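## Task

Get the blue foam block onto the counter, sitting on the counter surface itself and not on top of any other object. Every other block has to stay in its starting spot without being rotated. The robot must not tip over or finish leaning, or the task fails. The blue block has to rest there by itself at the end, not held up by the robot.

## Robot and tools

Robot: a Hello Robot Stretch 3 with a single arm. It has a two-wheeled base (0.33 m long, 0.34 m wide), a lift that slides up a mast, and a telescoping arm that sticks out to the robot's right side. The arm cannot reach forward, so to shift the gripper forward or back you drive the base. The base cannot drive sideways. Turning in place pivots about the point midway between the wheels, 0.05 m behind the front edge. With the arm pulled in and the wrist folded, that turn sweeps a 0.28 m radius. An unfolded, level gripper reaches past that circle.

Frames: the base frame has its origin on the floor between the drive wheels, x forward, y to the left, z up. hand_pose is reported in this frame, at the point where the closed fingertips meet. With all wrist joints at zero, that hand frame has x up, y pointing back along the arm to the mast, and z toward the robot's rear. The odometry frame is where the base frame was when the scene began. Heading runs from -3.142 to 3.142, positive to the left.

execute_actions: argument actions is a list holding one action, or empty to just read the state and images. An action may hold base, joints, or both, plus optional contact_limits. base takes exactly one command. translate_m is a relative drive in metres from the base's last reported position, forward positive, -1 to 1. rotate_rad is a relative in-place turn in radians, left (counter-clockwise seen from above) positive, -3.2 to 3.2. joints is a set of absolute targets, keyed by joint name: lift_m 0 to 1.1 (arm height on the mast, m); arm_m 0 to 0.52 (extension, m); wrist_yaw_rad -1.345 to 4.42 (0 along the arm, positive swings toward the front, 3.0 folds over the base); wrist_pitch_rad -1.57 to 0.451 (0 level, negative tips the fingers down); wrist_roll_rad -2.911 to 2.911 (0 means fingers side by side, level); gripper_m -0.089 to 0.179 (larger is wider; the real fingertip gap is about 0.007 m less when nearly shut and 0.025 m less when wide open, and zero below 0.007); head_pan_rad -3.953 to 1.73 (0 forward, positive left, -1.57 looks along the arm); head_tilt_rad -1.53 to 0.419 (negative looks down). All motions in the action start together. A joint or base left out may still be pushing toward an earlier target. contact_limits takes only arm_m: an effort percent, 1 to 100, at which the arm motion halts with contact_stop; low values are gentle, but too low stops it immediately. cameras chooses which images come back: head_camera, nav_camera, wrist_camera, or all (omitted or null means all, [] means none). Bad keys, unknown camera names or out-of-range numbers reject the whole call, and nothing moves. If a result reports a stop, the later motion calls in that same reply are skipped.

wait: seconds, 0 to 10. Commands nothing new; returns the same state and images.

zoom_image: camera plus region [x0, y0, x1, y1] in pixels of that camera's latest full image, origin top-left, at most 504 by 504. Images: head_camera 896x504, nav_camera 672x504 fisheye, wrist_camera 644x364. Head and nav cameras both move with head pan and tilt; the wrist camera rides on the gripper.

finished_scene: scene number (1 or 2). Ends that scene for good after the last command has been held, reports success, and gives the next scene's task.

Results: base_status and joint_status tell how each motion ended. done means it reached the target (for the base, wheels turned the commanded amount, slip included). off_target means it stopped short and may still push. contact_stop, time_out or torque_fault mean the old target is dropped. After contact_stop the arm or lift goes slack until commanded again; a slack lift under load may sink. on_its_own describes uncommanded behaviour; there, held at is the target being held, not the actual position. Each joint's done tolerance: lift and arm ±0.004, yaw and roll ±0.02, pitch ±0.05, gripper ±0.004, head ±0.02. motor_effort is percent of max, positive toward higher joint values, with the peak of the last action in brackets; readings carry a fixed bias and noise. Positive wheel effort pushes forward. base_odometry counts wheel turns only; turned_by_wheels and turned_by_imu give turning since the previous result. base_tilt in degrees (forward and right positive) has a fixed bias of up to about 4 degrees. lidar_m gives 12 distances for 30-degree sectors, starting straight ahead and going counter-clockwise (4th left, 7th behind, 10th right), in a plane 0.17 m above the floor; - means nothing seen; the robot's own parts may hide the 5th, 6th, 9th and 10th sectors. wrist_depth_mm and head_depth_mm are 7x7 grids of median depths in mm (head image is sideways); - means out of range or hidden.

Gripping: close to a gripper_m value below the object's width; to let go, open at least 0.02 beyond where contact happened. Neither the reading nor done proves you are holding it. If the stall guard weakens the squeeze, send a different value to squeeze again.

Fast base travel (0.30 m/s, 1.9 rad/s) requires lift_m under 0.30, arm_m under 0.03 and wrist_yaw_rad over 2.54; otherwise 0.10 m/s and 0.63 rad/s. Fold or unfold the wrist only with lift_m between 0.32 and 0.95, wrist_pitch_rad -0.4 and roll near 0; once folded, the lift may go down to 0.25. With yaw below -0.4, keep pitch at -0.5 or lower.

Avoid: pushing the arm into something solid with the gripper above about 0.45 m (the robot may tip, more so with raised limits or a second push); driving while gripping or pressing on something fixed; snagging furniture, especially reversing. If it leans, undo the last move in small steps, free the gripper, and lower the lift to about 0.2. Also avoid dropping, slamming or shoving objects hard, and long hard loads on the wrist, which shut a wrist servo off for 10 s. A loose object may occasionally get nudged by something else, and the scene keeps running while you think, with the robot holding its last command.

Each tool is called after "Emit:" by a JSON object that holds its "op" and its "data", one argument or row to a line.

## Session

Emit:
{"op": "execute_actions", "data": {
  "actions": []
}}

Scene clock: 0.00 s.
base_odometry: x=+0.000 y=+0.000 heading=+0.000 (m, m, rad; odometry frame)
turned_by_wheels: +0.000 (rad since the last result)
turned_by_imu: +0.000 (rad since the last result)
base_tilt: forward=-1.2 right=-0.6 (deg)
lidar_m: 0.98 1.88 1.74 1.78 2.25 1.27 1.27 1.59 1.99 1.86 1.25 1.07
head_depth_mm: 1451 1443 1434 1431 1419 1406 1001 / 1519 1514 1503 1502 1494 1462 1001 / 1579 1595 1586 1572 1565 1534 1008 / 1663 1676 1669 1662 1655 1551 1009 / 1659 1781 1775 1760 1759 1737 1016 / 1665 1891 1878 1867 1862 1853 1021 / 1656 2014 2004 1989 1969 1969 1954
base_status: not commanded
joint_positions: lift_m=+0.497 arm_m=+0.002 wrist_yaw_rad=+2.860 wrist_pitch_rad=-0.485 wrist_roll_rad=+0.006 gripper_m=+0.037 head_pan_rad=+0.009 head_tilt_rad=+0.016
joint_status: not commanded
motor_effort: left_wheel=+0 right_wheel=+0 lift_m=+27 arm_m=+0 wrist_yaw_rad=+1 wrist_pitch_rad=+8 wrist_roll_rad=+0 gripper_m=+0 head_pan_rad=+0 head_tilt_rad=+2 (%)
hand_pose: x=+0.0386 y=+0.0597 z=+0.4950 quat_wxyz=(+0.265, +0.705, +0.071, +0.654) (m; base frame)
wrist_depth_mm: - - - - - - - / - - - - - - - / - - - - - - - / - - - - - - - / 892 - 891 850 880 837 828 / 756 745 - 743 - 713 719 / 656 652 648 642 646 632 624
pictures: head_camera (sideways: a quarter turn clockwise sets it upright), nav_camera (sideways: a quarter turn counterclockwise sets it upright), wrist_camera
Images, in order (width x height): head_camera 896x504, nav_camera 672x504, wrist_camera 644x364.

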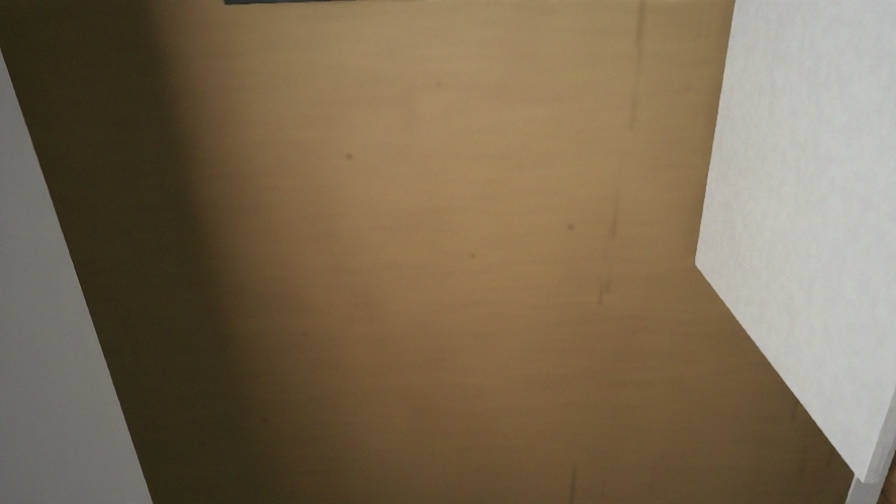

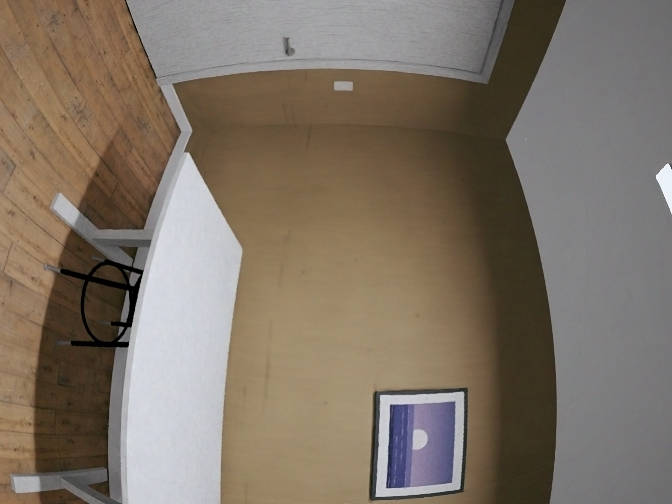

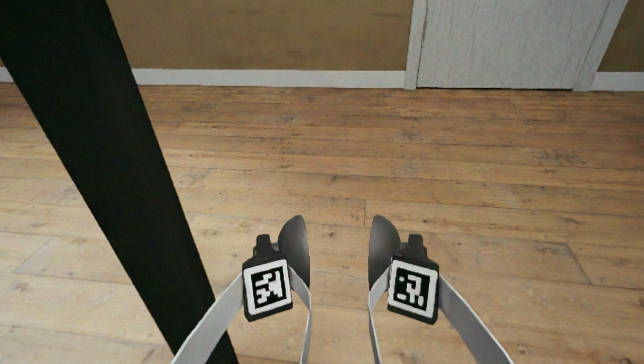

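Emit:
{"op": "execute_actions", "data": {
  "actions": [
    {"joints": {"head_pan_rad": -1.2, "head_tilt_rad": -0.5}}
  ],
  "cameras": ["head_camera", "nav_camera"]
}}

Emit:
{"op": "execute_actions", "data": {
  "actions": [
    {"joints": {"head_pan_rad": -2.6, "head_tilt_rad": -0.5}}
  ],
  "cameras": ["head_camera", "nav_camera"]
}}

Emit:
{"op": "execute_actions", "data": {
  "actions": [
    {"joints": {"head_pan_rad": -3.9, "head_tilt_rad": -0.5}}
  ],
  "cameras": ["head_camera", "nav_camera"]
}}

Scene clock: 14.07 s.
base_odometry: x=+0.000 y=+0.000 heading=+0.000 (m, m, rad; odometry frame)
turned_by_wheels: +0.000 (rad since the last result)
turned_by_imu: +0.001 (rad since the last result)
base_tilt: forward=-1.1 right=-0.5 (deg)
lidar_m: 0.98 1.88 1.74 1.78 2.24 1.26 1.27 1.60 1.99 1.86 1.25 1.07
head_depth_mm: 1806 1916 2068 2239 1946 1525 1252 / 1958 2102 2291 2259 1969 1535 1256 / 1987 2169 2353 2060 1987 1542 1265 / 1809 1948 2115 2199 1988 1549 1270 / 1638 1754 1904 1267 1928 1524 1281 / 1508 1604 1721 1278 1463 1565 1279 / 1397 1481 1579 1296 993 1583 1292
base_status: not commanded
joint_positions: lift_m=+0.497 arm_m=+0.002 wrist_yaw_rad=+2.860 wrist_pitch_rad=-0.485 wrist_roll_rad=+0.006 gripper_m=+0.037 head_pan_rad=-1.193 head_tilt_rad=-0.493
joint_status: all done
motor_effort: left_wheel=+0(0) right_wheel=+0(0) lift_m=+27(27) arm_m=+0(0) wrist_yaw_rad=+1(1) wrist_pitch_rad=+8(8) wrist_roll_rad=+0(0) gripper_m=+0(0) head_pan_rad=-3(37) head_tilt_rad=-5(45) (%)
hand_pose: x=+0.0386 y=+0.0597 z=+0.4950 quat_wxyz=(+0.265, +0.705, +0.071, +0.654) (m; base frame)
wrist_depth_mm: - - - - - - - / - - - - - - - / - - - - - - - / - - - - - - - / 891 - 889 867 870 853 818 / 757 750 - 747 - 725 700 / 656 649 633 625 625 623 625
pictures: head_camera (sideways: a quarter turn clockwise sets it upright), nav_camera (sideways: a quarter turn counterclockwise sets it upright)
Images, in order (width x height): head_camera 896x504, nav_camera 672x504.

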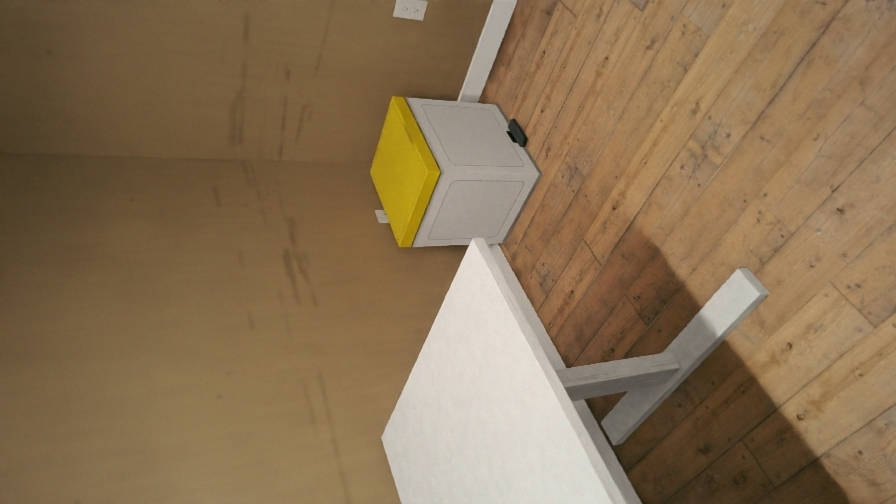

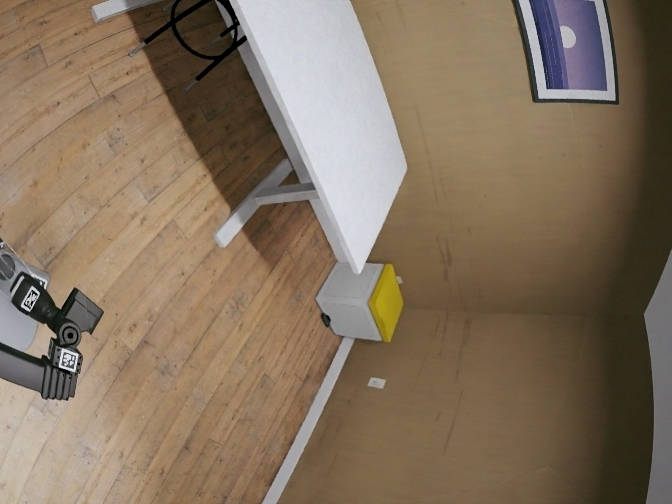

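Scene clock: 15.37 s.
base_odometry: x=+0.000 y=+0.000 heading=+0.000 (m, m, rad; odometry frame)
turned_by_wheels: +0.000 (rad since the last result)
turned_by_imu: +0.000 (rad since the last result)
base_tilt: forward=-1.3 right=-0.5 (deg)
lidar_m: 0.98 1.88 1.74 1.78 2.24 1.26 1.27 1.59 1.99 1.87 1.24 1.07
head_depth_mm: 2504 2760 1505 1572 1702 1531 1252 / 2309 2490 1686 1783 1879 1525 1258 / 2148 2307 1917 2083 1971 1541 1264 / 2007 2175 2205 2407 2000 1555 1267 / 1878 2026 2187 2381 2005 1558 1275 / 1763 1886 2035 2197 2015 1571 1285 / 1671 1763 1900 2051 2041 1570 1283
base_status: not commanded
joint_positions: lift_m=+0.497 arm_m=+0.002 wrist_yaw_rad=+2.860 wrist_pitch_rad=-0.485 wrist_roll_rad=+0.006 gripper_m=+0.037 head_pan_rad=-2.593 head_tilt_rad=-0.493
joint_status: all done
motor_effort: left_wheel=+0(0) right_wheel=+1(1) lift_m=+27(27) arm_m=+0(0) wrist_yaw_rad=+0(1) wrist_pitch_rad=+8(8) wrist_roll_rad=+0(0) gripper_m=+0(0) head_pan_rad=-3(37) head_tilt_rad=-5(5) (%)
hand_pose: x=+0.0386 y=+0.0597 z=+0.4950 quat_wxyz=(+0.265, +0.705, +0.071, +0.654) (m; base frame)
wrist_depth_mm: - - - - - - - / - - - - - - - / - - - - - - - / - - - - - - - / 915 - 883 872 893 830 841 / 773 744 - 739 - 709 700 / 663 646 643 641 631 624 623
pictures: head_camera (sideways: a quarter turn clockwise sets it upright), nav_camera (sideways: a quarter turn counterclockwise sets it upright)
Images, in order (width x height): head_camera 896x504, nav_camera 672x504.

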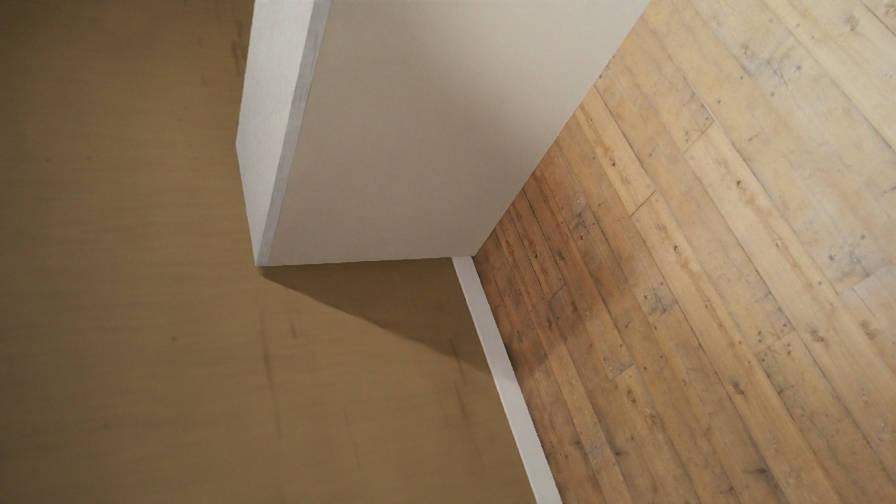

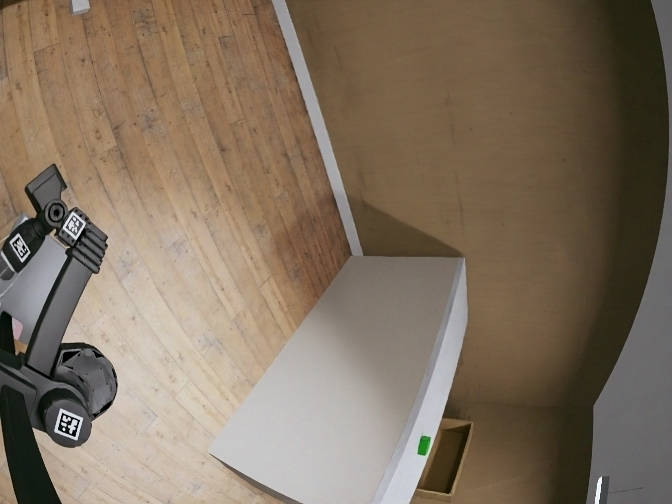

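Scene clock: 16.63 s.
base_odometry: x=+0.000 y=+0.000 heading=+0.000 (m, m, rad; odometry frame)
turned_by_wheels: +0.000 (rad since the last result)
turned_by_imu: +0.000 (rad since the last result)
base_tilt: forward=-1.2 right=-0.6 (deg)
lidar_m: 0.98 1.89 1.74 1.78 2.25 1.26 1.27 1.60 1.99 1.86 1.25 1.07
head_depth_mm: - - - - - - - / 2832 3064 3297 2817 1963 - - / 2882 3141 3421 2752 1979 1536 1266 / 2794 3012 3283 2765 1987 1546 1273 / 2696 2930 3164 2812 1993 1559 1273 / 2617 2836 3057 2850 2011 1557 1277 / 2534 2718 2947 2847 1759 1496 1289
base_status: not commanded
joint_positions: lift_m=+0.497 arm_m=+0.002 wrist_yaw_rad=+2.860 wrist_pitch_rad=-0.485 wrist_roll_rad=+0.006 gripper_m=+0.037 head_pan_rad=-3.893 head_tilt_rad=-0.493
joint_status: all done
motor_effort: left_wheel=+0(0) right_wheel=-1(0) lift_m=+28(27) arm_m=+0(0) wrist_yaw_rad=+0(0) wrist_pitch_rad=+7(7) wrist_roll_rad=+0(0) gripper_m=+0(0) head_pan_rad=-3(37) head_tilt_rad=-5(5) (%)
hand_pose: x=+0.0386 y=+0.0597 z=+0.4950 quat_wxyz=(+0.265, +0.705, +0.071, +0.654) (m; base frame)
wrist_depth_mm: - - - - - - - / - - - - - - - / - - - - - - - / - - - - - - - / 913 - 901 877 903 834 843 / 763 739 - 722 - 724 712 / 661 653 631 639 629 619 619
pictures: head_camera (sideways: a quarter turn clockwise sets it upright), nav_camera (sideways: a quarter turn counterclockwise sets it upright)
Images, in order (width x height): head_camera 896x504, nav_camera 672x504.

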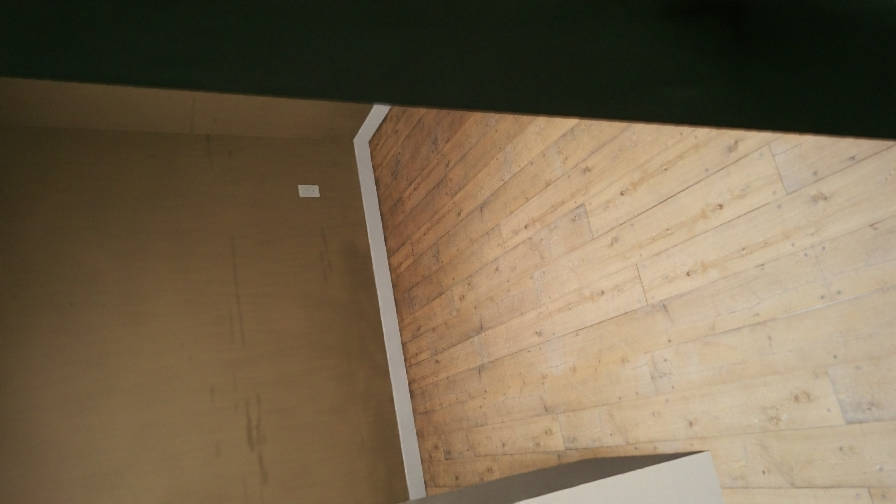

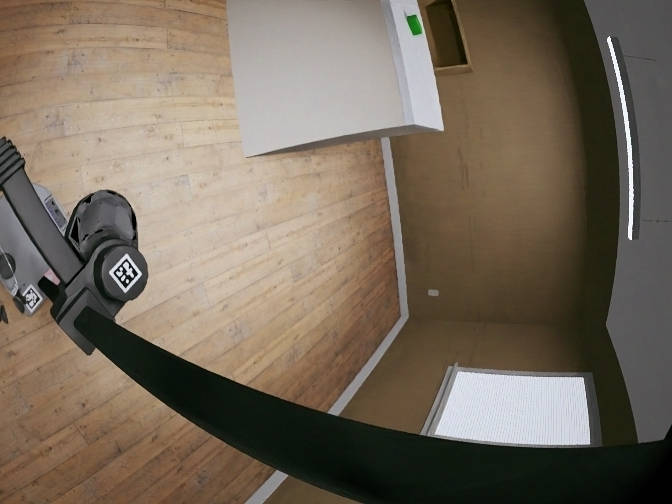

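Emit:
{"op": "execute_actions", "data": {
  "actions": [
    {"joints": {"head_pan_rad": -3.2, "head_tilt_rad": -0.2}}
  ],
  "cameras": ["head_camera", "nav_camera"]
}}

Scene clock: 27.23 s.
base_odometry: x=+0.000 y=+0.000 heading=+0.000 (m, m, rad; odometry frame)
turned_by_wheels: +0.000 (rad since the last result)
turned_by_imu: +0.001 (rad since the last result)
base_tilt: forward=-1.1 right=-0.5 (deg)
lidar_m: 0.98 1.88 1.74 1.78 2.25 1.26 1.27 1.60 1.99 1.87 1.24 1.08
head_depth_mm: 2640 2761 2877 2968 2993 2112 1586 / 2660 2878 3003 2992 1287 1352 1410 / 2320 2974 3070 3067 1317 1374 1437 / 2461 3092 3249 3217 1378 1447 1499 / 2591 3262 3376 3247 1446 1522 1554 / 2567 3264 3325 3121 1524 1605 1627 / 2536 2784 2786 2209 1612 1693 1632
base_status: not commanded
joint_positions: lift_m=+0.497 arm_m=+0.002 wrist_yaw_rad=+2.860 wrist_pitch_rad=-0.485 wrist_roll_rad=+0.006 gripper_m=+0.037 head_pan_rad=-3.207 head_tilt_rad=-0.211
joint_status: all done
motor_effort: left_wheel=+0(0) right_wheel=+0(0) lift_m=+27(28) arm_m=+0(0) wrist_yaw_rad=+0(0) wrist_pitch_rad=+8(8) wrist_roll_rad=+0(0) gripper_m=+0(0) head_pan_rad=+4(37) head_tilt_rad=+7(38) (%)
hand_pose: x=+0.0386 y=+0.0597 z=+0.4950 quat_wxyz=(+0.265, +0.705, +0.071, +0.654) (m; base frame)
wrist_depth_mm: - - - - - - - / - - - - - - - / - - - - - - - / - - - - - - - / 912 - 888 871 883 833 854 / 770 755 - 737 - 712 701 / 679 653 642 636 621 627 622
pictures: head_camera (sideways: a quarter turn clockwise sets it upright), nav_camera (sideways: a quarter turn counterclockwise sets it upright)
Images, in order (width x height): head_camera 896x504, nav_camera 672x504.

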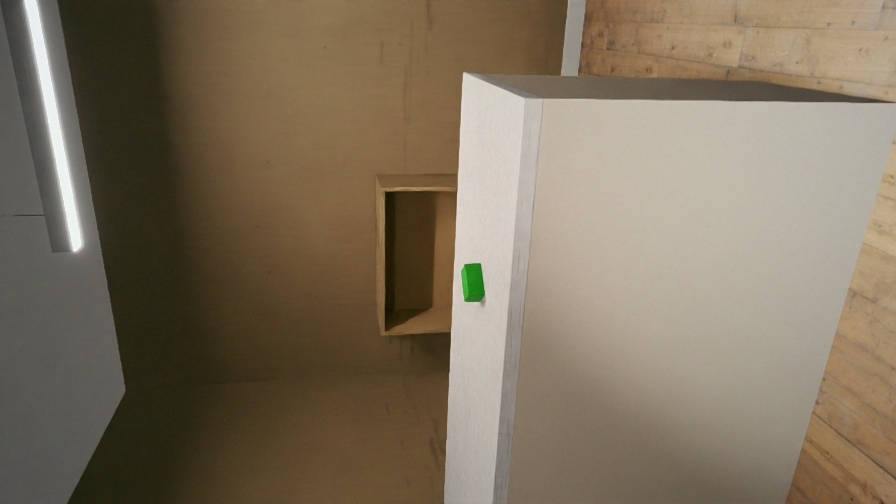

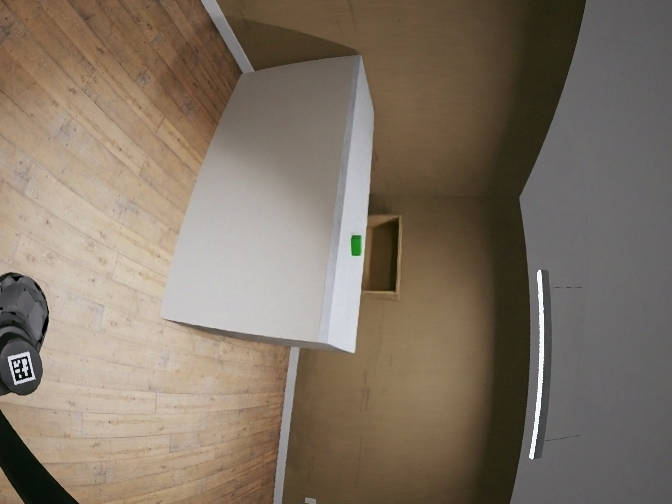

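Emit:
{"op": "execute_actions", "data": {
  "actions": [
    {"joints": {"head_pan_rad": 1.3, "head_tilt_rad": -0.6, "wrist_yaw_rad": 3.0, "wrist_pitch_rad": -0.4}}
  ],
  "cameras": ["head_camera", "nav_camera"]
}}

Scene clock: 36.53 s.
base_odometry: x=+0.000 y=+0.000 heading=+0.000 (m, m, rad; odometry frame)
turned_by_wheels: +0.000 (rad since the last result)
turned_by_imu: +0.002 (rad since the last result)
base_tilt: forward=-1.1 right=-0.5 (deg)
lidar_m: 0.98 1.89 1.74 1.78 2.24 1.27 1.27 1.60 1.99 1.86 1.25 1.07
head_depth_mm: 1380 1516 1696 1903 1748 1410 1188 / 1415 1559 1729 1942 1753 1411 1185 / 1442 1587 1775 2008 1769 1422 1195 / 1459 1611 1802 2045 1776 1432 1200 / 1479 1636 1834 2080 1787 1442 1212 / 1504 1668 1870 2102 1802 1450 1213 / 1521 1684 1894 2125 1822 1459 1220
base_status: not commanded
joint_positions: lift_m=+0.497 arm_m=+0.002 wrist_yaw_rad=+2.998 wrist_pitch_rad=-0.422 wrist_roll_rad=+0.006 gripper_m=+0.037 head_pan_rad=+1.293 head_tilt_rad=-0.592
joint_status: all done
motor_effort: left_wheel=+0(0) right_wheel=-1(0) lift_m=+28(27) arm_m=+0(0) wrist_yaw_rad=+3(4) wrist_pitch_rad=+11(11) wrist_roll_rad=+0(0) gripper_m=+0(0) head_pan_rad=+3(37) head_tilt_rad=-6(41) (%)
hand_pose: x=+0.0107 y=+0.0744 z=+0.5088 quat_wxyz=(+0.198, +0.702, +0.098, +0.677) (m; base frame)
wrist_depth_mm: - - - - - - - / - - - - - - - / - - - - - - - / - - - - - - - / - 994 - 957 960 887 899 / 819 794 - 777 - 762 740 / 684 681 - 670 656 653 658
pictures: head_camera (sideways: a quarter turn clockwise sets it upright), nav_camera (sideways: a quarter turn counterclockwise sets it upright)
Images, in order (width x height): head_camera 896x504, nav_camera 672x504.

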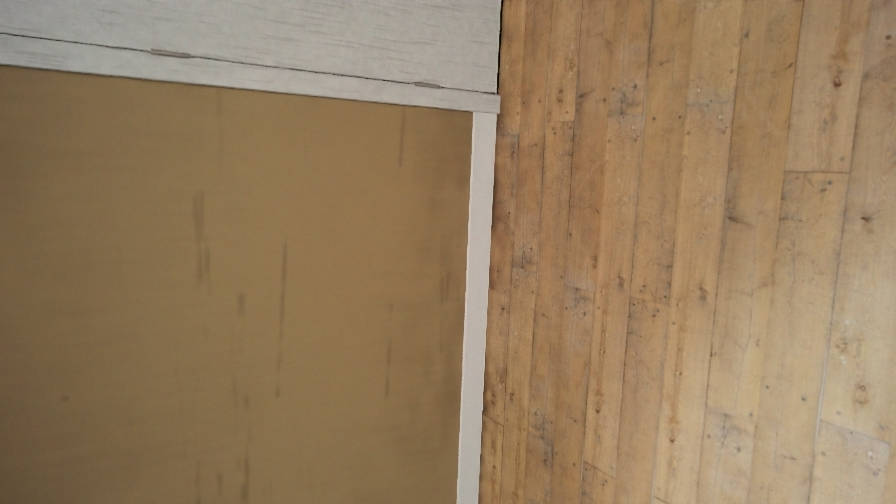

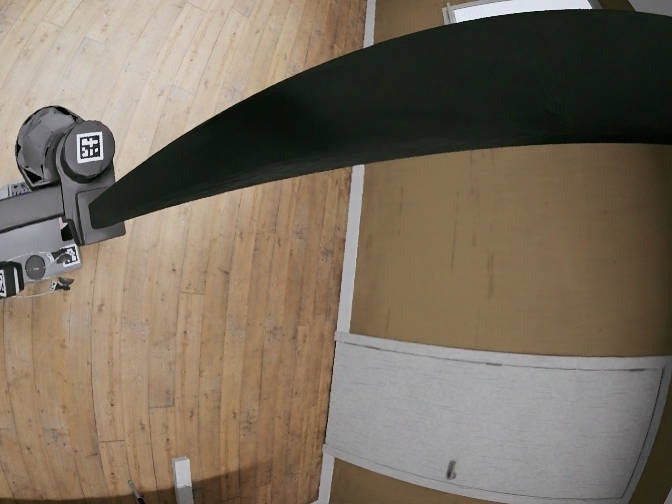

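Emit:
{"op": "execute_actions", "data": {
  "actions": [
    {"joints": {"lift_m": 0.25, "head_pan_rad": 0.0, "head_tilt_rad": -0.5}}
  ],
  "cameras": []
}}

Emit:
{"op": "execute_actions", "data": {
  "actions": [
    {"base": {"rotate_rad": 2.48}}
  ],
  "cameras": ["head_camera", "nav_camera"]
}}

Scene clock: 54.80 s.
base_odometry: x=+0.000 y=+0.000 heading=+0.000 (m, m, rad; odometry frame)
turned_by_wheels: +0.000 (rad since the last result)
turned_by_imu: +0.002 (rad since the last result)
base_tilt: forward=-1.3 right=-0.7 (deg)
lidar_m: 0.98 1.89 1.74 1.78 2.24 1.26 1.27 1.59 1.99 1.86 1.25 1.07
head_depth_mm: 1237 1337 1458 1181 934 1510 1242 / 1285 1397 1522 1193 982 1467 1247 / 1339 1456 1583 1205 1258 1476 1257 / 1401 1527 1665 1217 1571 1529 1258 / 1468 1612 1766 1227 1891 1498 1266 / 1541 1694 1893 1983 1990 1554 1270 / 1613 1802 2017 2288 2011 1553 1272
base_status: not commanded
joint_positions: lift_m=+0.250 arm_m=+0.002 wrist_yaw_rad=+2.999 wrist_pitch_rad=-0.421 wrist_roll_rad=+0.006 gripper_m=+0.037 head_pan_rad=+0.007 head_tilt_rad=-0.507
joint_status: all done
motor_effort: left_wheel=+0(0) right_wheel=+0(0) lift_m=+22(24) arm_m=+0(0) wrist_yaw_rad=+2(3) wrist_pitch_rad=+11(11) wrist_roll_rad=+0(0) gripper_m=+0(0) head_pan_rad=-3(36) head_tilt_rad=+5(21) (%)
hand_pose: x=+0.0107 y=+0.0746 z=+0.2623 quat_wxyz=(+0.197, +0.702, +0.098, +0.677) (m; base frame)
wrist_depth_mm: - - - - - - - / - - - - - - - / - - - 990 952 928 915 / 780 736 724 725 697 708 695 / 604 600 608 583 591 574 554 / 498 511 - - - 465 464 / 434 - - - 401 406 396
pictures: none
No camera images: the call's "cameras" was empty. Leave "cameras" out to get every camera's image.

Scene clock: 57.50 s.
base_odometry: x=+0.000 y=+0.000 heading=+2.480 (m, m, rad; odometry frame)
turned_by_wheels: +2.480 (rad since the last result)
turned_by_imu: +2.453 (rad since the last result)
base_tilt: forward=-1.2 right=-0.5 (deg)
lidar_m: 3.18 1.26 1.44 1.99 1.99 1.82 1.25 0.98 1.27 1.74 1.76 2.02
head_depth_mm: 2721 2826 2970 2660 1919 1508 1241 / 2862 3137 3366 2668 1930 1521 1248 / 2784 3031 3363 2693 1943 1526 1257 / 2707 2937 3228 2692 1963 1529 1260 / 2656 2840 3137 2734 1973 1539 1258 / 2587 2797 3038 2775 1906 1546 1267 / 2521 2727 2855 1307 1410 1510 1273
base_status: done
joint_positions: lift_m=+0.250 arm_m=+0.002 wrist_yaw_rad=+2.999 wrist_pitch_rad=-0.421 wrist_roll_rad=+0.006 gripper_m=+0.037 head_pan_rad=+0.007 head_tilt_rad=-0.507
joint_status: not commanded
motor_effort: left_wheel=-3(13) right_wheel=+3(8) lift_m=+22(22) arm_m=-1(0) wrist_yaw_rad=+2(2) wrist_pitch_rad=+10(11) wrist_roll_rad=+0(0) gripper_m=+0(0) head_pan_rad=-3(3) head_tilt_rad=+4(5) (%)
hand_pose: x=+0.0106 y=+0.0745 z=+0.2623 quat_wxyz=(+0.197, +0.702, +0.098, +0.677) (m; base frame)
wrist_depth_mm: - - - - - - - / - - - - - - - / - - - 960 968 929 895 / 764 746 729 722 713 707 695 / 601 590 602 579 584 556 555 / 502 507 - - - 467 468 / 436 - - - 403 406 399
pictures: head_camera (sideways: a quarter turn clockwise sets it upright), nav_camera (sideways: a quarter turn counterclockwise sets it upright)
Images, in order (width x height): head_camera 896x504, nav_camera 672x504.

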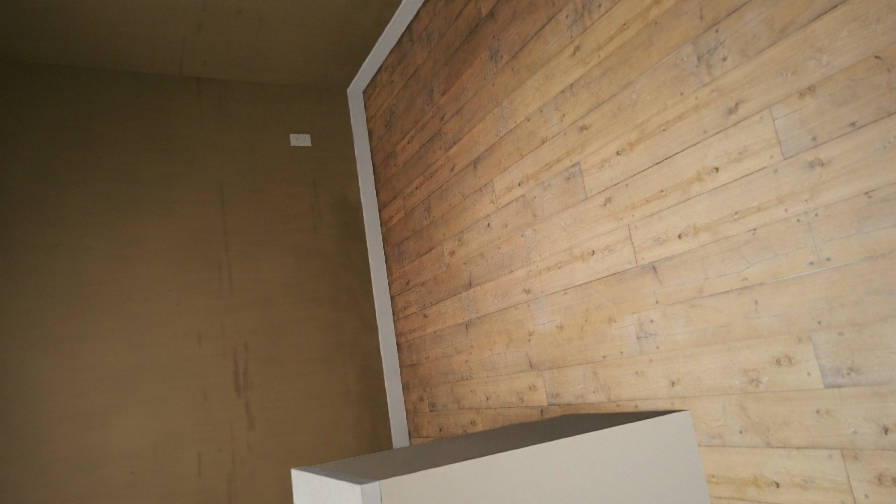

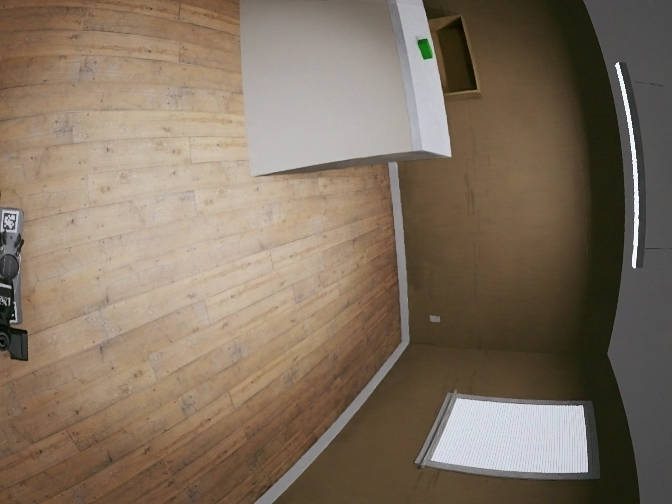

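Emit:
{"op": "execute_actions", "data": {
  "actions": [
    {"base": {"translate_m": 1.0}}
  ],
  "cameras": []
}}

Emit:
{"op": "execute_actions", "data": {
  "actions": [
    {"base": {"translate_m": 1.0}, "joints": {"head_pan_rad": 1.0, "head_tilt_rad": -0.5}}
  ],
  "cameras": ["head_camera", "nav_camera"]
}}

Scene clock: 76.93 s.
base_odometry: x=-0.789 y=+0.615 heading=+2.480 (m, m, rad; odometry frame)
turned_by_wheels: +0.000 (rad since the last result)
turned_by_imu: +0.007 (rad since the last result)
base_tilt: forward=-1.1 right=-0.7 (deg)
lidar_m: 2.23 0.87 0.52 0.58 2.26 2.59 2.03 2.09 1.74 1.49 1.49 1.72
head_depth_mm: 2061 2238 2427 2532 1926 1504 1245 / 1990 2179 2391 2526 1930 1519 1252 / 1939 2114 2330 2473 1942 1521 1255 / 1888 2063 2273 2431 1958 1536 1258 / 1845 2006 2197 2367 1973 1547 1269 / 1815 1946 2134 2331 1983 1551 1275 / 1761 1909 2074 2274 2009 1556 1275
base_status: done
joint_positions: lift_m=+0.250 arm_m=+0.002 wrist_yaw_rad=+2.999 wrist_pitch_rad=-0.421 wrist_roll_rad=+0.006 gripper_m=+0.037 head_pan_rad=+0.007 head_tilt_rad=-0.506
joint_status: not commanded
motor_effort: left_wheel=-4(12) right_wheel=+3(6) lift_m=+22(22) arm_m=-1(0) wrist_yaw_rad=+0(2) wrist_pitch_rad=+10(10) wrist_roll_rad=+0(0) gripper_m=+0(0) head_pan_rad=-3(3) head_tilt_rad=+4(4) (%)
hand_pose: x=+0.0105 y=+0.0746 z=+0.2623 quat_wxyz=(+0.197, +0.702, +0.098, +0.677) (m; base frame)
wrist_depth_mm: - - - 758 519 564 650 / - - - 832 546 624 719 / - - - 868 617 678 855 / 763 733 730 717 666 706 695 / 603 597 616 572 586 555 546 / 498 505 - - - 468 463 / 436 - - - 405 401 397
pictures: none
No camera images: the call's "cameras" was empty. Leave "cameras" out to get every camera's image.

Scene clock: 82.03 s.
base_odometry: x=-1.578 y=+1.229 heading=+2.480 (m, m, rad; odometry frame)
turned_by_wheels: +0.000 (rad since the last result)
turned_by_imu: +0.006 (rad since the last result)
base_tilt: forward=-1.3 right=-0.6 (deg)
lidar_m: 1.27 1.27 1.47 2.30 0.74 0.79 3.08 2.43 1.42 1.23 1.23 1.42
head_depth_mm: 1106 1191 1282 1392 1523 1506 1236 / 1193 1283 1398 1531 1694 1518 1249 / 1288 1401 1529 1694 1819 1524 1254 / 1410 1537 1698 1902 1956 1531 1256 / 1547 1659 1681 1849 1921 1540 1268 / 1722 1870 2059 2325 1985 1547 1273 / 1926 2106 2166 2388 1995 1559 1279
base_status: done
joint_positions: lift_m=+0.250 arm_m=+0.002 wrist_yaw_rad=+2.999 wrist_pitch_rad=-0.421 wrist_roll_rad=+0.006 gripper_m=+0.037 head_pan_rad=+0.993 head_tilt_rad=-0.506
joint_status: all done
motor_effort: left_wheel=-4(9) right_wheel=+2(6) lift_m=+22(22) arm_m=-1(0) wrist_yaw_rad=+1(1) wrist_pitch_rad=+11(10) wrist_roll_rad=+0(0) gripper_m=+0(0) head_pan_rad=+3(37) head_tilt_rad=+4(3) (%)
hand_pose: x=+0.0105 y=+0.0746 z=+0.2624 quat_wxyz=(+0.197, +0.702, +0.098, +0.677) (m; base frame)
wrist_depth_mm: 544 - - - - - - / 569 - - - - - - / 609 642 - 970 968 932 903 / 646 694 738 725 708 682 688 / 600 582 598 572 600 563 556 / 500 511 - - - 467 467 / 438 - - - 404 398 402
pictures: head_camera (sideways: a quarter turn clockwise sets it upright), nav_camera (sideways: a quarter turn counterclockwise sets it upright)
Images, in order (width x height): head_camera 896x504, nav_camera 672x504.

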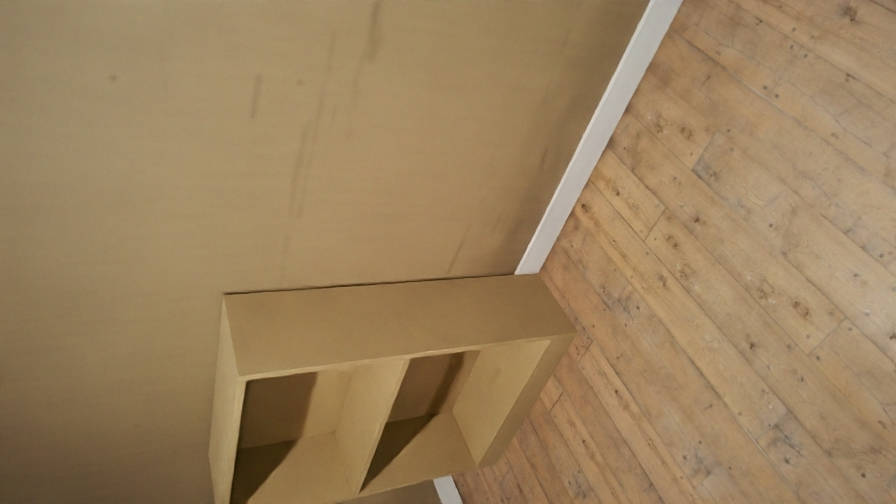

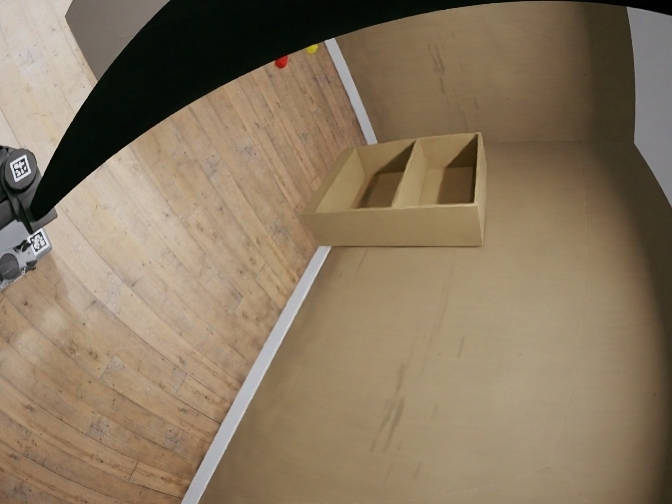

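Emit:
{"op": "execute_actions", "data": {
  "actions": [
    {"base": {"translate_m": 0.4}, "joints": {"head_pan_rad": 0.0, "head_tilt_rad": -0.6}}
  ],
  "cameras": []
}}

Emit:
{"op": "execute_actions", "data": {
  "actions": [
    {"base": {"rotate_rad": 1.85}}
  ],
  "cameras": ["head_camera", "nav_camera"]
}}

Scene clock: 97.00 s.
base_odometry: x=-1.893 y=+1.475 heading=+2.479 (m, m, rad; odometry frame)
turned_by_wheels: +0.000 (rad since the last result)
turned_by_imu: +0.004 (rad since the last result)
base_tilt: forward=-1.2 right=-0.6 (deg)
lidar_m: 0.89 0.88 1.02 1.54 0.96 0.93 3.39 2.28 1.31 1.12 1.13 1.03
head_depth_mm: 791 879 991 1132 1326 1408 1187 / 770 853 957 1090 1273 1404 1193 / 752 831 926 1054 1219 1373 1194 / 733 805 899 1014 1170 1339 1199 / 714 786 873 985 1122 1315 1207 / 699 765 846 952 1079 1256 1210 / 682 745 827 922 1046 1208 1216
base_status: done
joint_positions: lift_m=+0.250 arm_m=+0.002 wrist_yaw_rad=+2.999 wrist_pitch_rad=-0.421 wrist_roll_rad=+0.006 gripper_m=+0.037 head_pan_rad=+0.007 head_tilt_rad=-0.593
joint_status: all done
motor_effort: left_wheel=-3(10) right_wheel=+3(7) lift_m=+22(22) arm_m=+0(0) wrist_yaw_rad=+2(1) wrist_pitch_rad=+10(10) wrist_roll_rad=+0(0) gripper_m=+0(0) head_pan_rad=-3(37) head_tilt_rad=-5(21) (%)
hand_pose: x=+0.0105 y=+0.0746 z=+0.2624 quat_wxyz=(+0.197, +0.702, +0.098, +0.677) (m; base frame)
wrist_depth_mm: - - - - - 952 766 / - - - - - - 776 / 967 - - 966 967 937 794 / 750 750 742 727 701 687 682 / 596 598 602 578 589 561 554 / 497 497 - - - 467 461 / 442 - - - 407 402 397
pictures: none
No camera images: the call's "cameras" was empty. Leave "cameras" out to get every camera's image.

Scene clock: 99.47 s.
base_odometry: x=-1.893 y=+1.475 heading=-1.954 (m, m, rad; odometry frame)
turned_by_wheels: +1.850 (rad since the last result)
turned_by_imu: +1.829 (rad since the last result)
base_tilt: forward=-1.1 right=-0.6 (deg)
lidar_m: 1.83 0.93 1.13 3.22 1.59 1.17 1.12 1.17 0.92 0.89 0.92 1.26
head_depth_mm: 2155 2008 2172 2114 1738 1408 1183 / 2156 2375 2650 2301 1750 1415 1189 / 2159 2364 2659 2317 1762 1427 1193 / 2159 2370 2660 2334 1788 1429 1200 / 2156 2384 2621 2343 1786 1434 1205 / 2170 2134 1737 1700 1681 1447 1215 / 2172 2132 1248 1204 1187 1250 1213
base_status: done
joint_positions: lift_m=+0.250 arm_m=+0.002 wrist_yaw_rad=+2.999 wrist_pitch_rad=-0.421 wrist_roll_rad=+0.006 gripper_m=+0.037 head_pan_rad=+0.007 head_tilt_rad=-0.593
joint_status: not commanded
motor_effort: left_wheel=-3(13) right_wheel=+1(8) lift_m=+23(22) arm_m=-1(1) wrist_yaw_rad=+1(2) wrist_pitch_rad=+10(10) wrist_roll_rad=+0(0) gripper_m=+0(0) head_pan_rad=-3(3) head_tilt_rad=-5(5) (%)
hand_pose: x=+0.0105 y=+0.0746 z=+0.2624 quat_wxyz=(+0.197, +0.702, +0.098, +0.677) (m; base frame)
wrist_depth_mm: - - - - - - 844 / - - - - - - 830 / - - - - 987 936 801 / 776 748 739 723 704 706 680 / 606 597 611 581 593 555 557 / 495 507 - - - 466 462 / 437 - - - 400 404 403
pictures: head_camera (sideways: a quarter turn clockwise sets it upright), nav_camera (sideways: a quarter turn counterclockwise sets it upright)
Images, in order (width x height): head_camera 896x504, nav_camera 672x504.

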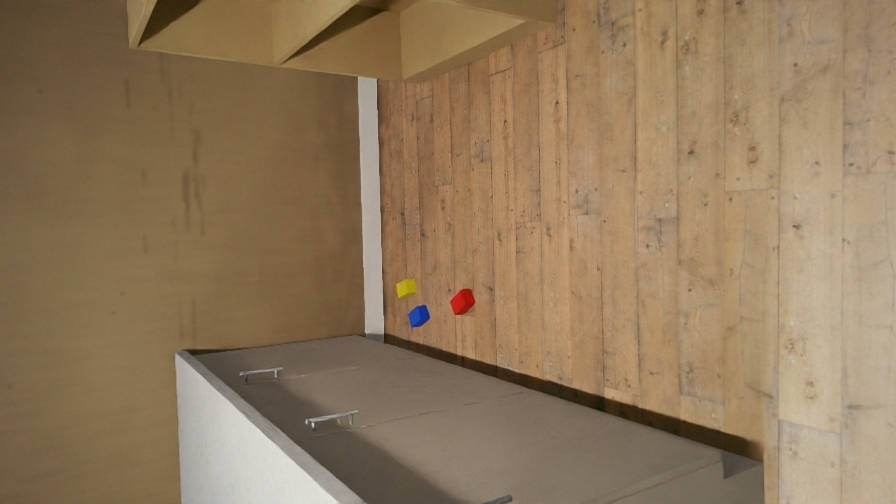

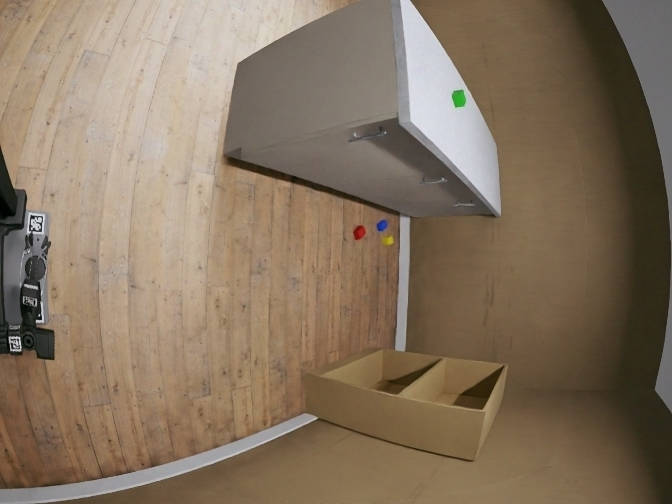

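Emit:
{"op": "execute_actions", "data": {
  "actions": [
    {"base": {"rotate_rad": -0.12}}
  ],
  "cameras": []
}}

Emit:
{"op": "execute_actions", "data": {
  "actions": [
    {"base": {"translate_m": 1.0}, "joints": {"head_pan_rad": 0.2, "head_tilt_rad": -0.9}}
  ],
  "cameras": ["head_camera", "nav_camera"]
}}

Scene clock: 152.70 s.
base_odometry: x=-1.893 y=+1.475 heading=-2.074 (m, m, rad; odometry frame)
turned_by_wheels: -0.120 (rad since the last result)
turned_by_imu: -0.117 (rad since the last result)
base_tilt: forward=-1.1 right=-0.6 (deg)
lidar_m: 2.28 0.93 1.01 3.40 1.82 1.21 1.12 1.14 0.96 0.89 0.90 1.13
head_depth_mm: 1868 1444 1511 1691 1744 1407 1185 / 2202 2049 2243 2158 1756 1420 1187 / 2185 2402 2703 2322 1769 1425 1191 / 2171 2388 2649 2344 1779 1431 1204 / 2161 2362 2638 2374 1795 1435 1205 / 2119 2337 2541 2272 1802 1449 1207 / 2100 2204 1750 1638 1568 1419 1217
base_status: done
joint_positions: lift_m=+0.250 arm_m=+0.002 wrist_yaw_rad=+2.999 wrist_pitch_rad=-0.420 wrist_roll_rad=+0.006 gripper_m=+0.037 head_pan_rad=+0.007 head_tilt_rad=-0.593
joint_status: not commanded
motor_effort: left_wheel=+3(11) right_wheel=-2(4) lift_m=+22(22) arm_m=-1(1) wrist_yaw_rad=+1(1) wrist_pitch_rad=+10(10) wrist_roll_rad=+0(0) gripper_m=+0(1) head_pan_rad=-3(4) head_tilt_rad=-5(5) (%)
hand_pose: x=+0.0105 y=+0.0746 z=+0.2624 quat_wxyz=(+0.197, +0.702, +0.098, +0.677) (m; base frame)
wrist_depth_mm: - - - - - - 747 / - - - - - - 765 / - - - 982 963 920 791 / 764 748 746 725 710 701 679 / 604 597 611 579 584 560 558 / 502 507 - - - 462 462 / 439 - - - 406 400 402
pictures: none
No camera images: the call's "cameras" was empty. Leave "cameras" out to get every camera's image.

Scene clock: 157.80 s.
base_odometry: x=-2.375 y=+0.599 heading=-2.074 (m, m, rad; odometry frame)
turned_by_wheels: +0.000 (rad since the last result)
turned_by_imu: +0.006 (rad since the last result)
base_tilt: forward=-1.2 right=-0.6 (deg)
lidar_m: 1.30 0.95 0.63 0.59 0.60 2.27 2.11 1.25 0.83 0.77 0.69 0.65
head_depth_mm: 1385 1597 1837 1581 1383 1208 1075 / 1390 1617 1856 1625 1391 1212 1075 / 1401 1622 1870 1638 1400 1220 1081 / 1418 1644 1894 1645 1414 1233 1085 / 1429 1660 1902 1676 1415 1231 1094 / 1440 1635 1829 1681 1428 1242 1096 / 1285 1306 1319 1336 1376 1247 1102
base_status: done
joint_positions: lift_m=+0.250 arm_m=+0.002 wrist_yaw_rad=+2.999 wrist_pitch_rad=-0.420 wrist_roll_rad=+0.006 gripper_m=+0.037 head_pan_rad=+0.193 head_tilt_rad=-0.889
joint_status: all done
motor_effort: left_wheel=+3(14) right_wheel=-2(4) lift_m=+22(22) arm_m=-1(1) wrist_yaw_rad=+1(1) wrist_pitch_rad=+10(10) wrist_roll_rad=+0(0) gripper_m=+0(0) head_pan_rad=+3(20) head_tilt_rad=-8(37) (%)
hand_pose: x=+0.0105 y=+0.0746 z=+0.2624 quat_wxyz=(+0.197, +0.702, +0.098, +0.677) (m; base frame)
wrist_depth_mm: - - 558 590 615 647 707 / - - 594 641 672 711 784 / - - 711 753 779 823 874 / 774 760 732 733 711 706 676 / 606 600 - 574 589 556 559 / 493 509 - - - 466 454 / 438 - - - 406 401 400
pictures: head_camera (sideways: a quarter turn clockwise sets it upright), nav_camera (sideways: a quarter turn counterclockwise sets it upright)
Images, in order (width x height): head_camera 896x504, nav_camera 672x504.

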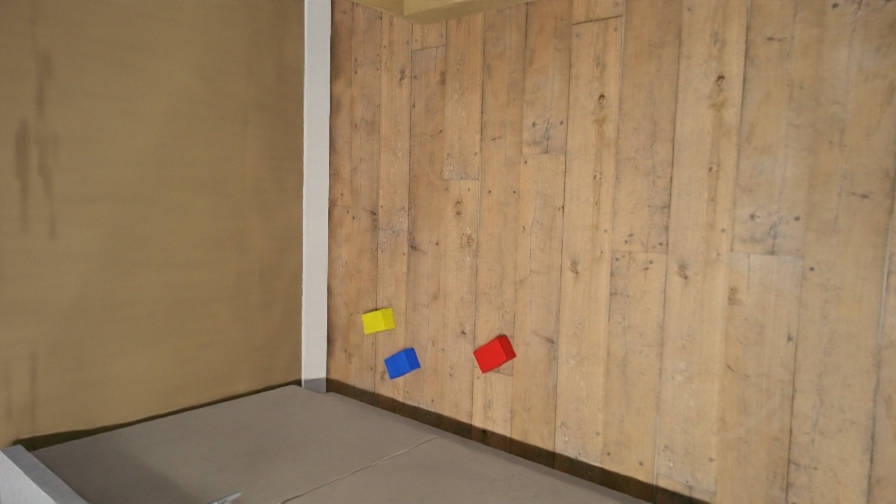

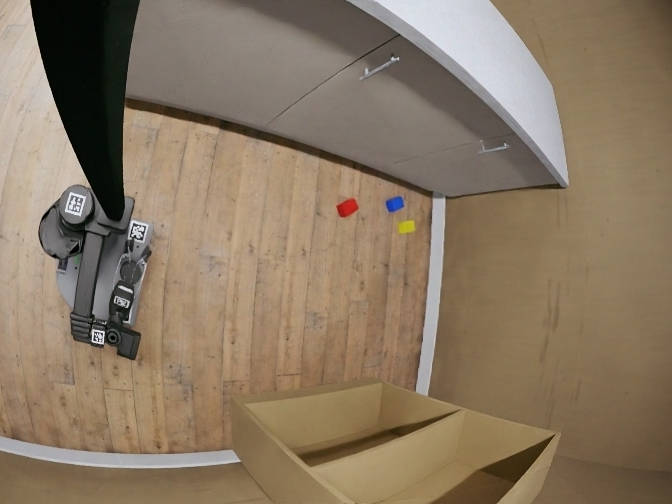

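Emit:
{"op": "execute_actions", "data": {
  "actions": [
    {"base": {"rotate_rad": -3.06}, "joints": {"head_pan_rad": -2.7, "head_tilt_rad": -0.9}}
  ],
  "cameras": ["head_camera"]
}}

Scene clock: 169.13 s.
base_odometry: x=-2.375 y=+0.599 heading=+1.150 (m, m, rad; odometry frame)
turned_by_wheels: -3.060 (rad since the last result)
turned_by_imu: -3.026 (rad since the last result)
base_tilt: forward=-1.2 right=-0.6 (deg)
lidar_m: 2.11 1.11 0.80 0.77 0.65 1.03 1.64 0.85 0.61 0.59 0.61 2.20
head_depth_mm: 1382 1574 1810 1614 1382 1203 1108 / 1442 1658 1858 1624 1397 1214 - / 1454 1685 1929 1638 1397 1223 - / 1187 1334 1557 1648 1405 1226 - / 1041 1071 1208 1380 1417 1236 1116 / 1049 882 989 1101 1292 1246 1101 / 1064 795 836 917 1017 1184 1103
base_status: done
joint_positions: lift_m=+0.250 arm_m=+0.002 wrist_yaw_rad=+2.999 wrist_pitch_rad=-0.420 wrist_roll_rad=+0.006 gripper_m=+0.037 head_pan_rad=-2.693 head_tilt_rad=-0.889
joint_status: all done
motor_effort: left_wheel=+4(15) right_wheel=-2(6) lift_m=+23(22) arm_m=-1(1) wrist_yaw_rad=+1(1) wrist_pitch_rad=+10(10) wrist_roll_rad=+0(0) gripper_m=+0(0) head_pan_rad=-3(38) head_tilt_rad=-8(7) (%)
hand_pose: x=+0.0105 y=+0.0745 z=+0.2624 quat_wxyz=(+0.197, +0.702, +0.098, +0.677) (m; base frame)
wrist_depth_mm: 620 - 725 737 770 773 822 / 602 - 767 783 828 872 870 / 593 796 833 842 867 870 911 / 582 722 732 716 718 695 679 / 582 593 - 579 592 555 541 / 492 505 - - - 478 466 / 437 - - - 406 406 405
pictures: head_camera (sideways: a quarter turn clockwise sets it upright)
Images, in order (width x height): head_camera 896x504.

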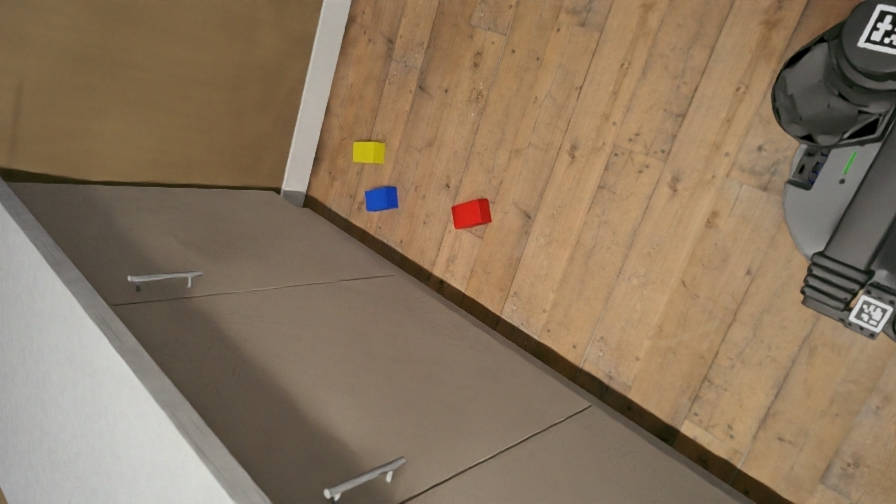

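Emit:
{"op": "execute_actions", "data": {
  "actions": [
    {"base": {"translate_m": -1.0}, "joints": {"head_pan_rad": -1.9, "head_tilt_rad": -1.2}}
  ],
  "cameras": ["head_camera", "nav_camera"]
}}

Scene clock: 179.83 s.
base_odometry: x=-2.784 y=-0.314 heading=+1.150 (m, m, rad; odometry frame)
turned_by_wheels: +0.000 (rad since the last result)
turned_by_imu: -0.003 (rad since the last result)
base_tilt: forward=-1.3 right=-0.6 (deg)
lidar_m: 3.09 0.72 0.75 0.72 0.70 0.67 0.64 0.66 0.63 0.60 0.62 0.84
head_depth_mm: 730 938 1234 1324 1233 1169 - / 691 879 1200 1345 1254 - - / 659 827 1100 1338 1277 - 1054 / 629 778 1021 1356 1271 1150 1079 / 579 735 950 1337 1247 1164 1084 / 569 697 889 1330 1271 1174 1090 / 558 666 835 1120 1271 1179 1096
base_status: done
joint_positions: lift_m=+0.250 arm_m=+0.002 wrist_yaw_rad=+2.999 wrist_pitch_rad=-0.420 wrist_roll_rad=+0.006 gripper_m=+0.037 head_pan_rad=-1.906 head_tilt_rad=-1.185
joint_status: all done
motor_effort: left_wheel=+4(11) right_wheel=-3(6) lift_m=+22(22) arm_m=-1(1) wrist_yaw_rad=+1(1) wrist_pitch_rad=+10(10) wrist_roll_rad=+0(0) gripper_m=+0(0) head_pan_rad=+3(38) head_tilt_rad=-10(40) (%)
hand_pose: x=+0.0105 y=+0.0745 z=+0.2624 quat_wxyz=(+0.197, +0.702, +0.098, +0.677) (m; base frame)
wrist_depth_mm: 661 - 673 690 726 721 568 / 702 - 736 747 780 783 632 / 757 760 745 714 701 699 787 / 740 756 580 588 614 626 658 / 603 599 - 574 586 564 551 / 495 512 - - - 473 469 / 437 - - - 407 398 402
pictures: head_camera (sideways: a quarter turn clockwise sets it upright), nav_camera (sideways: a quarter turn counterclockwise sets it upright)
Images, in order (width x height): head_camera 896x504, nav_camera 672x504.

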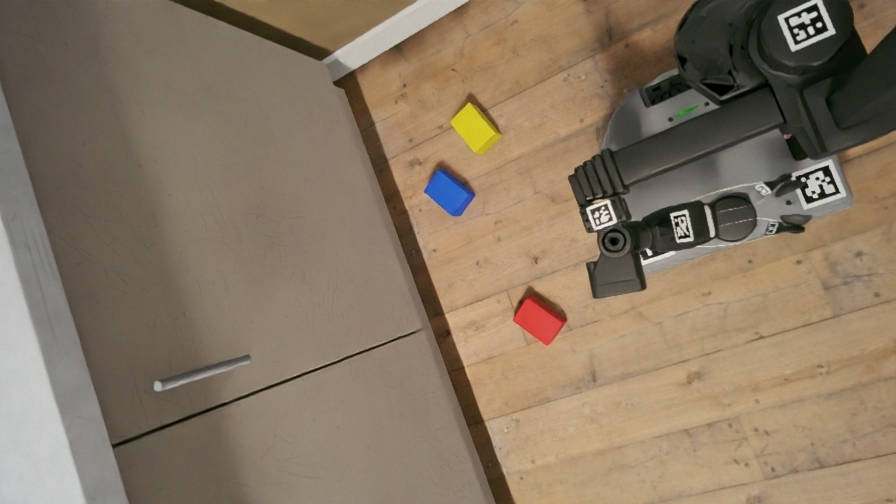

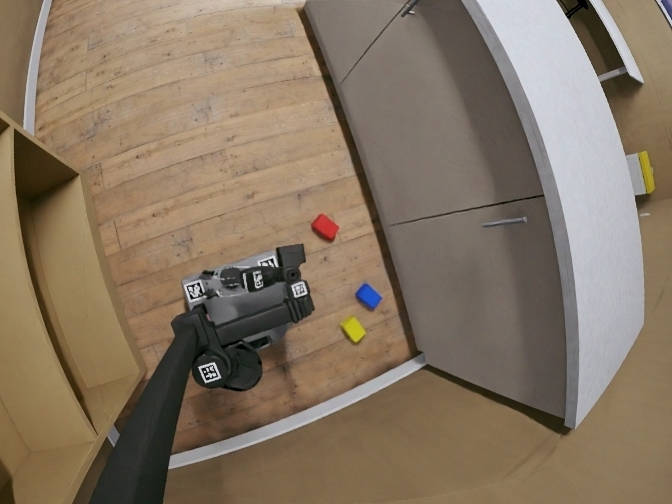

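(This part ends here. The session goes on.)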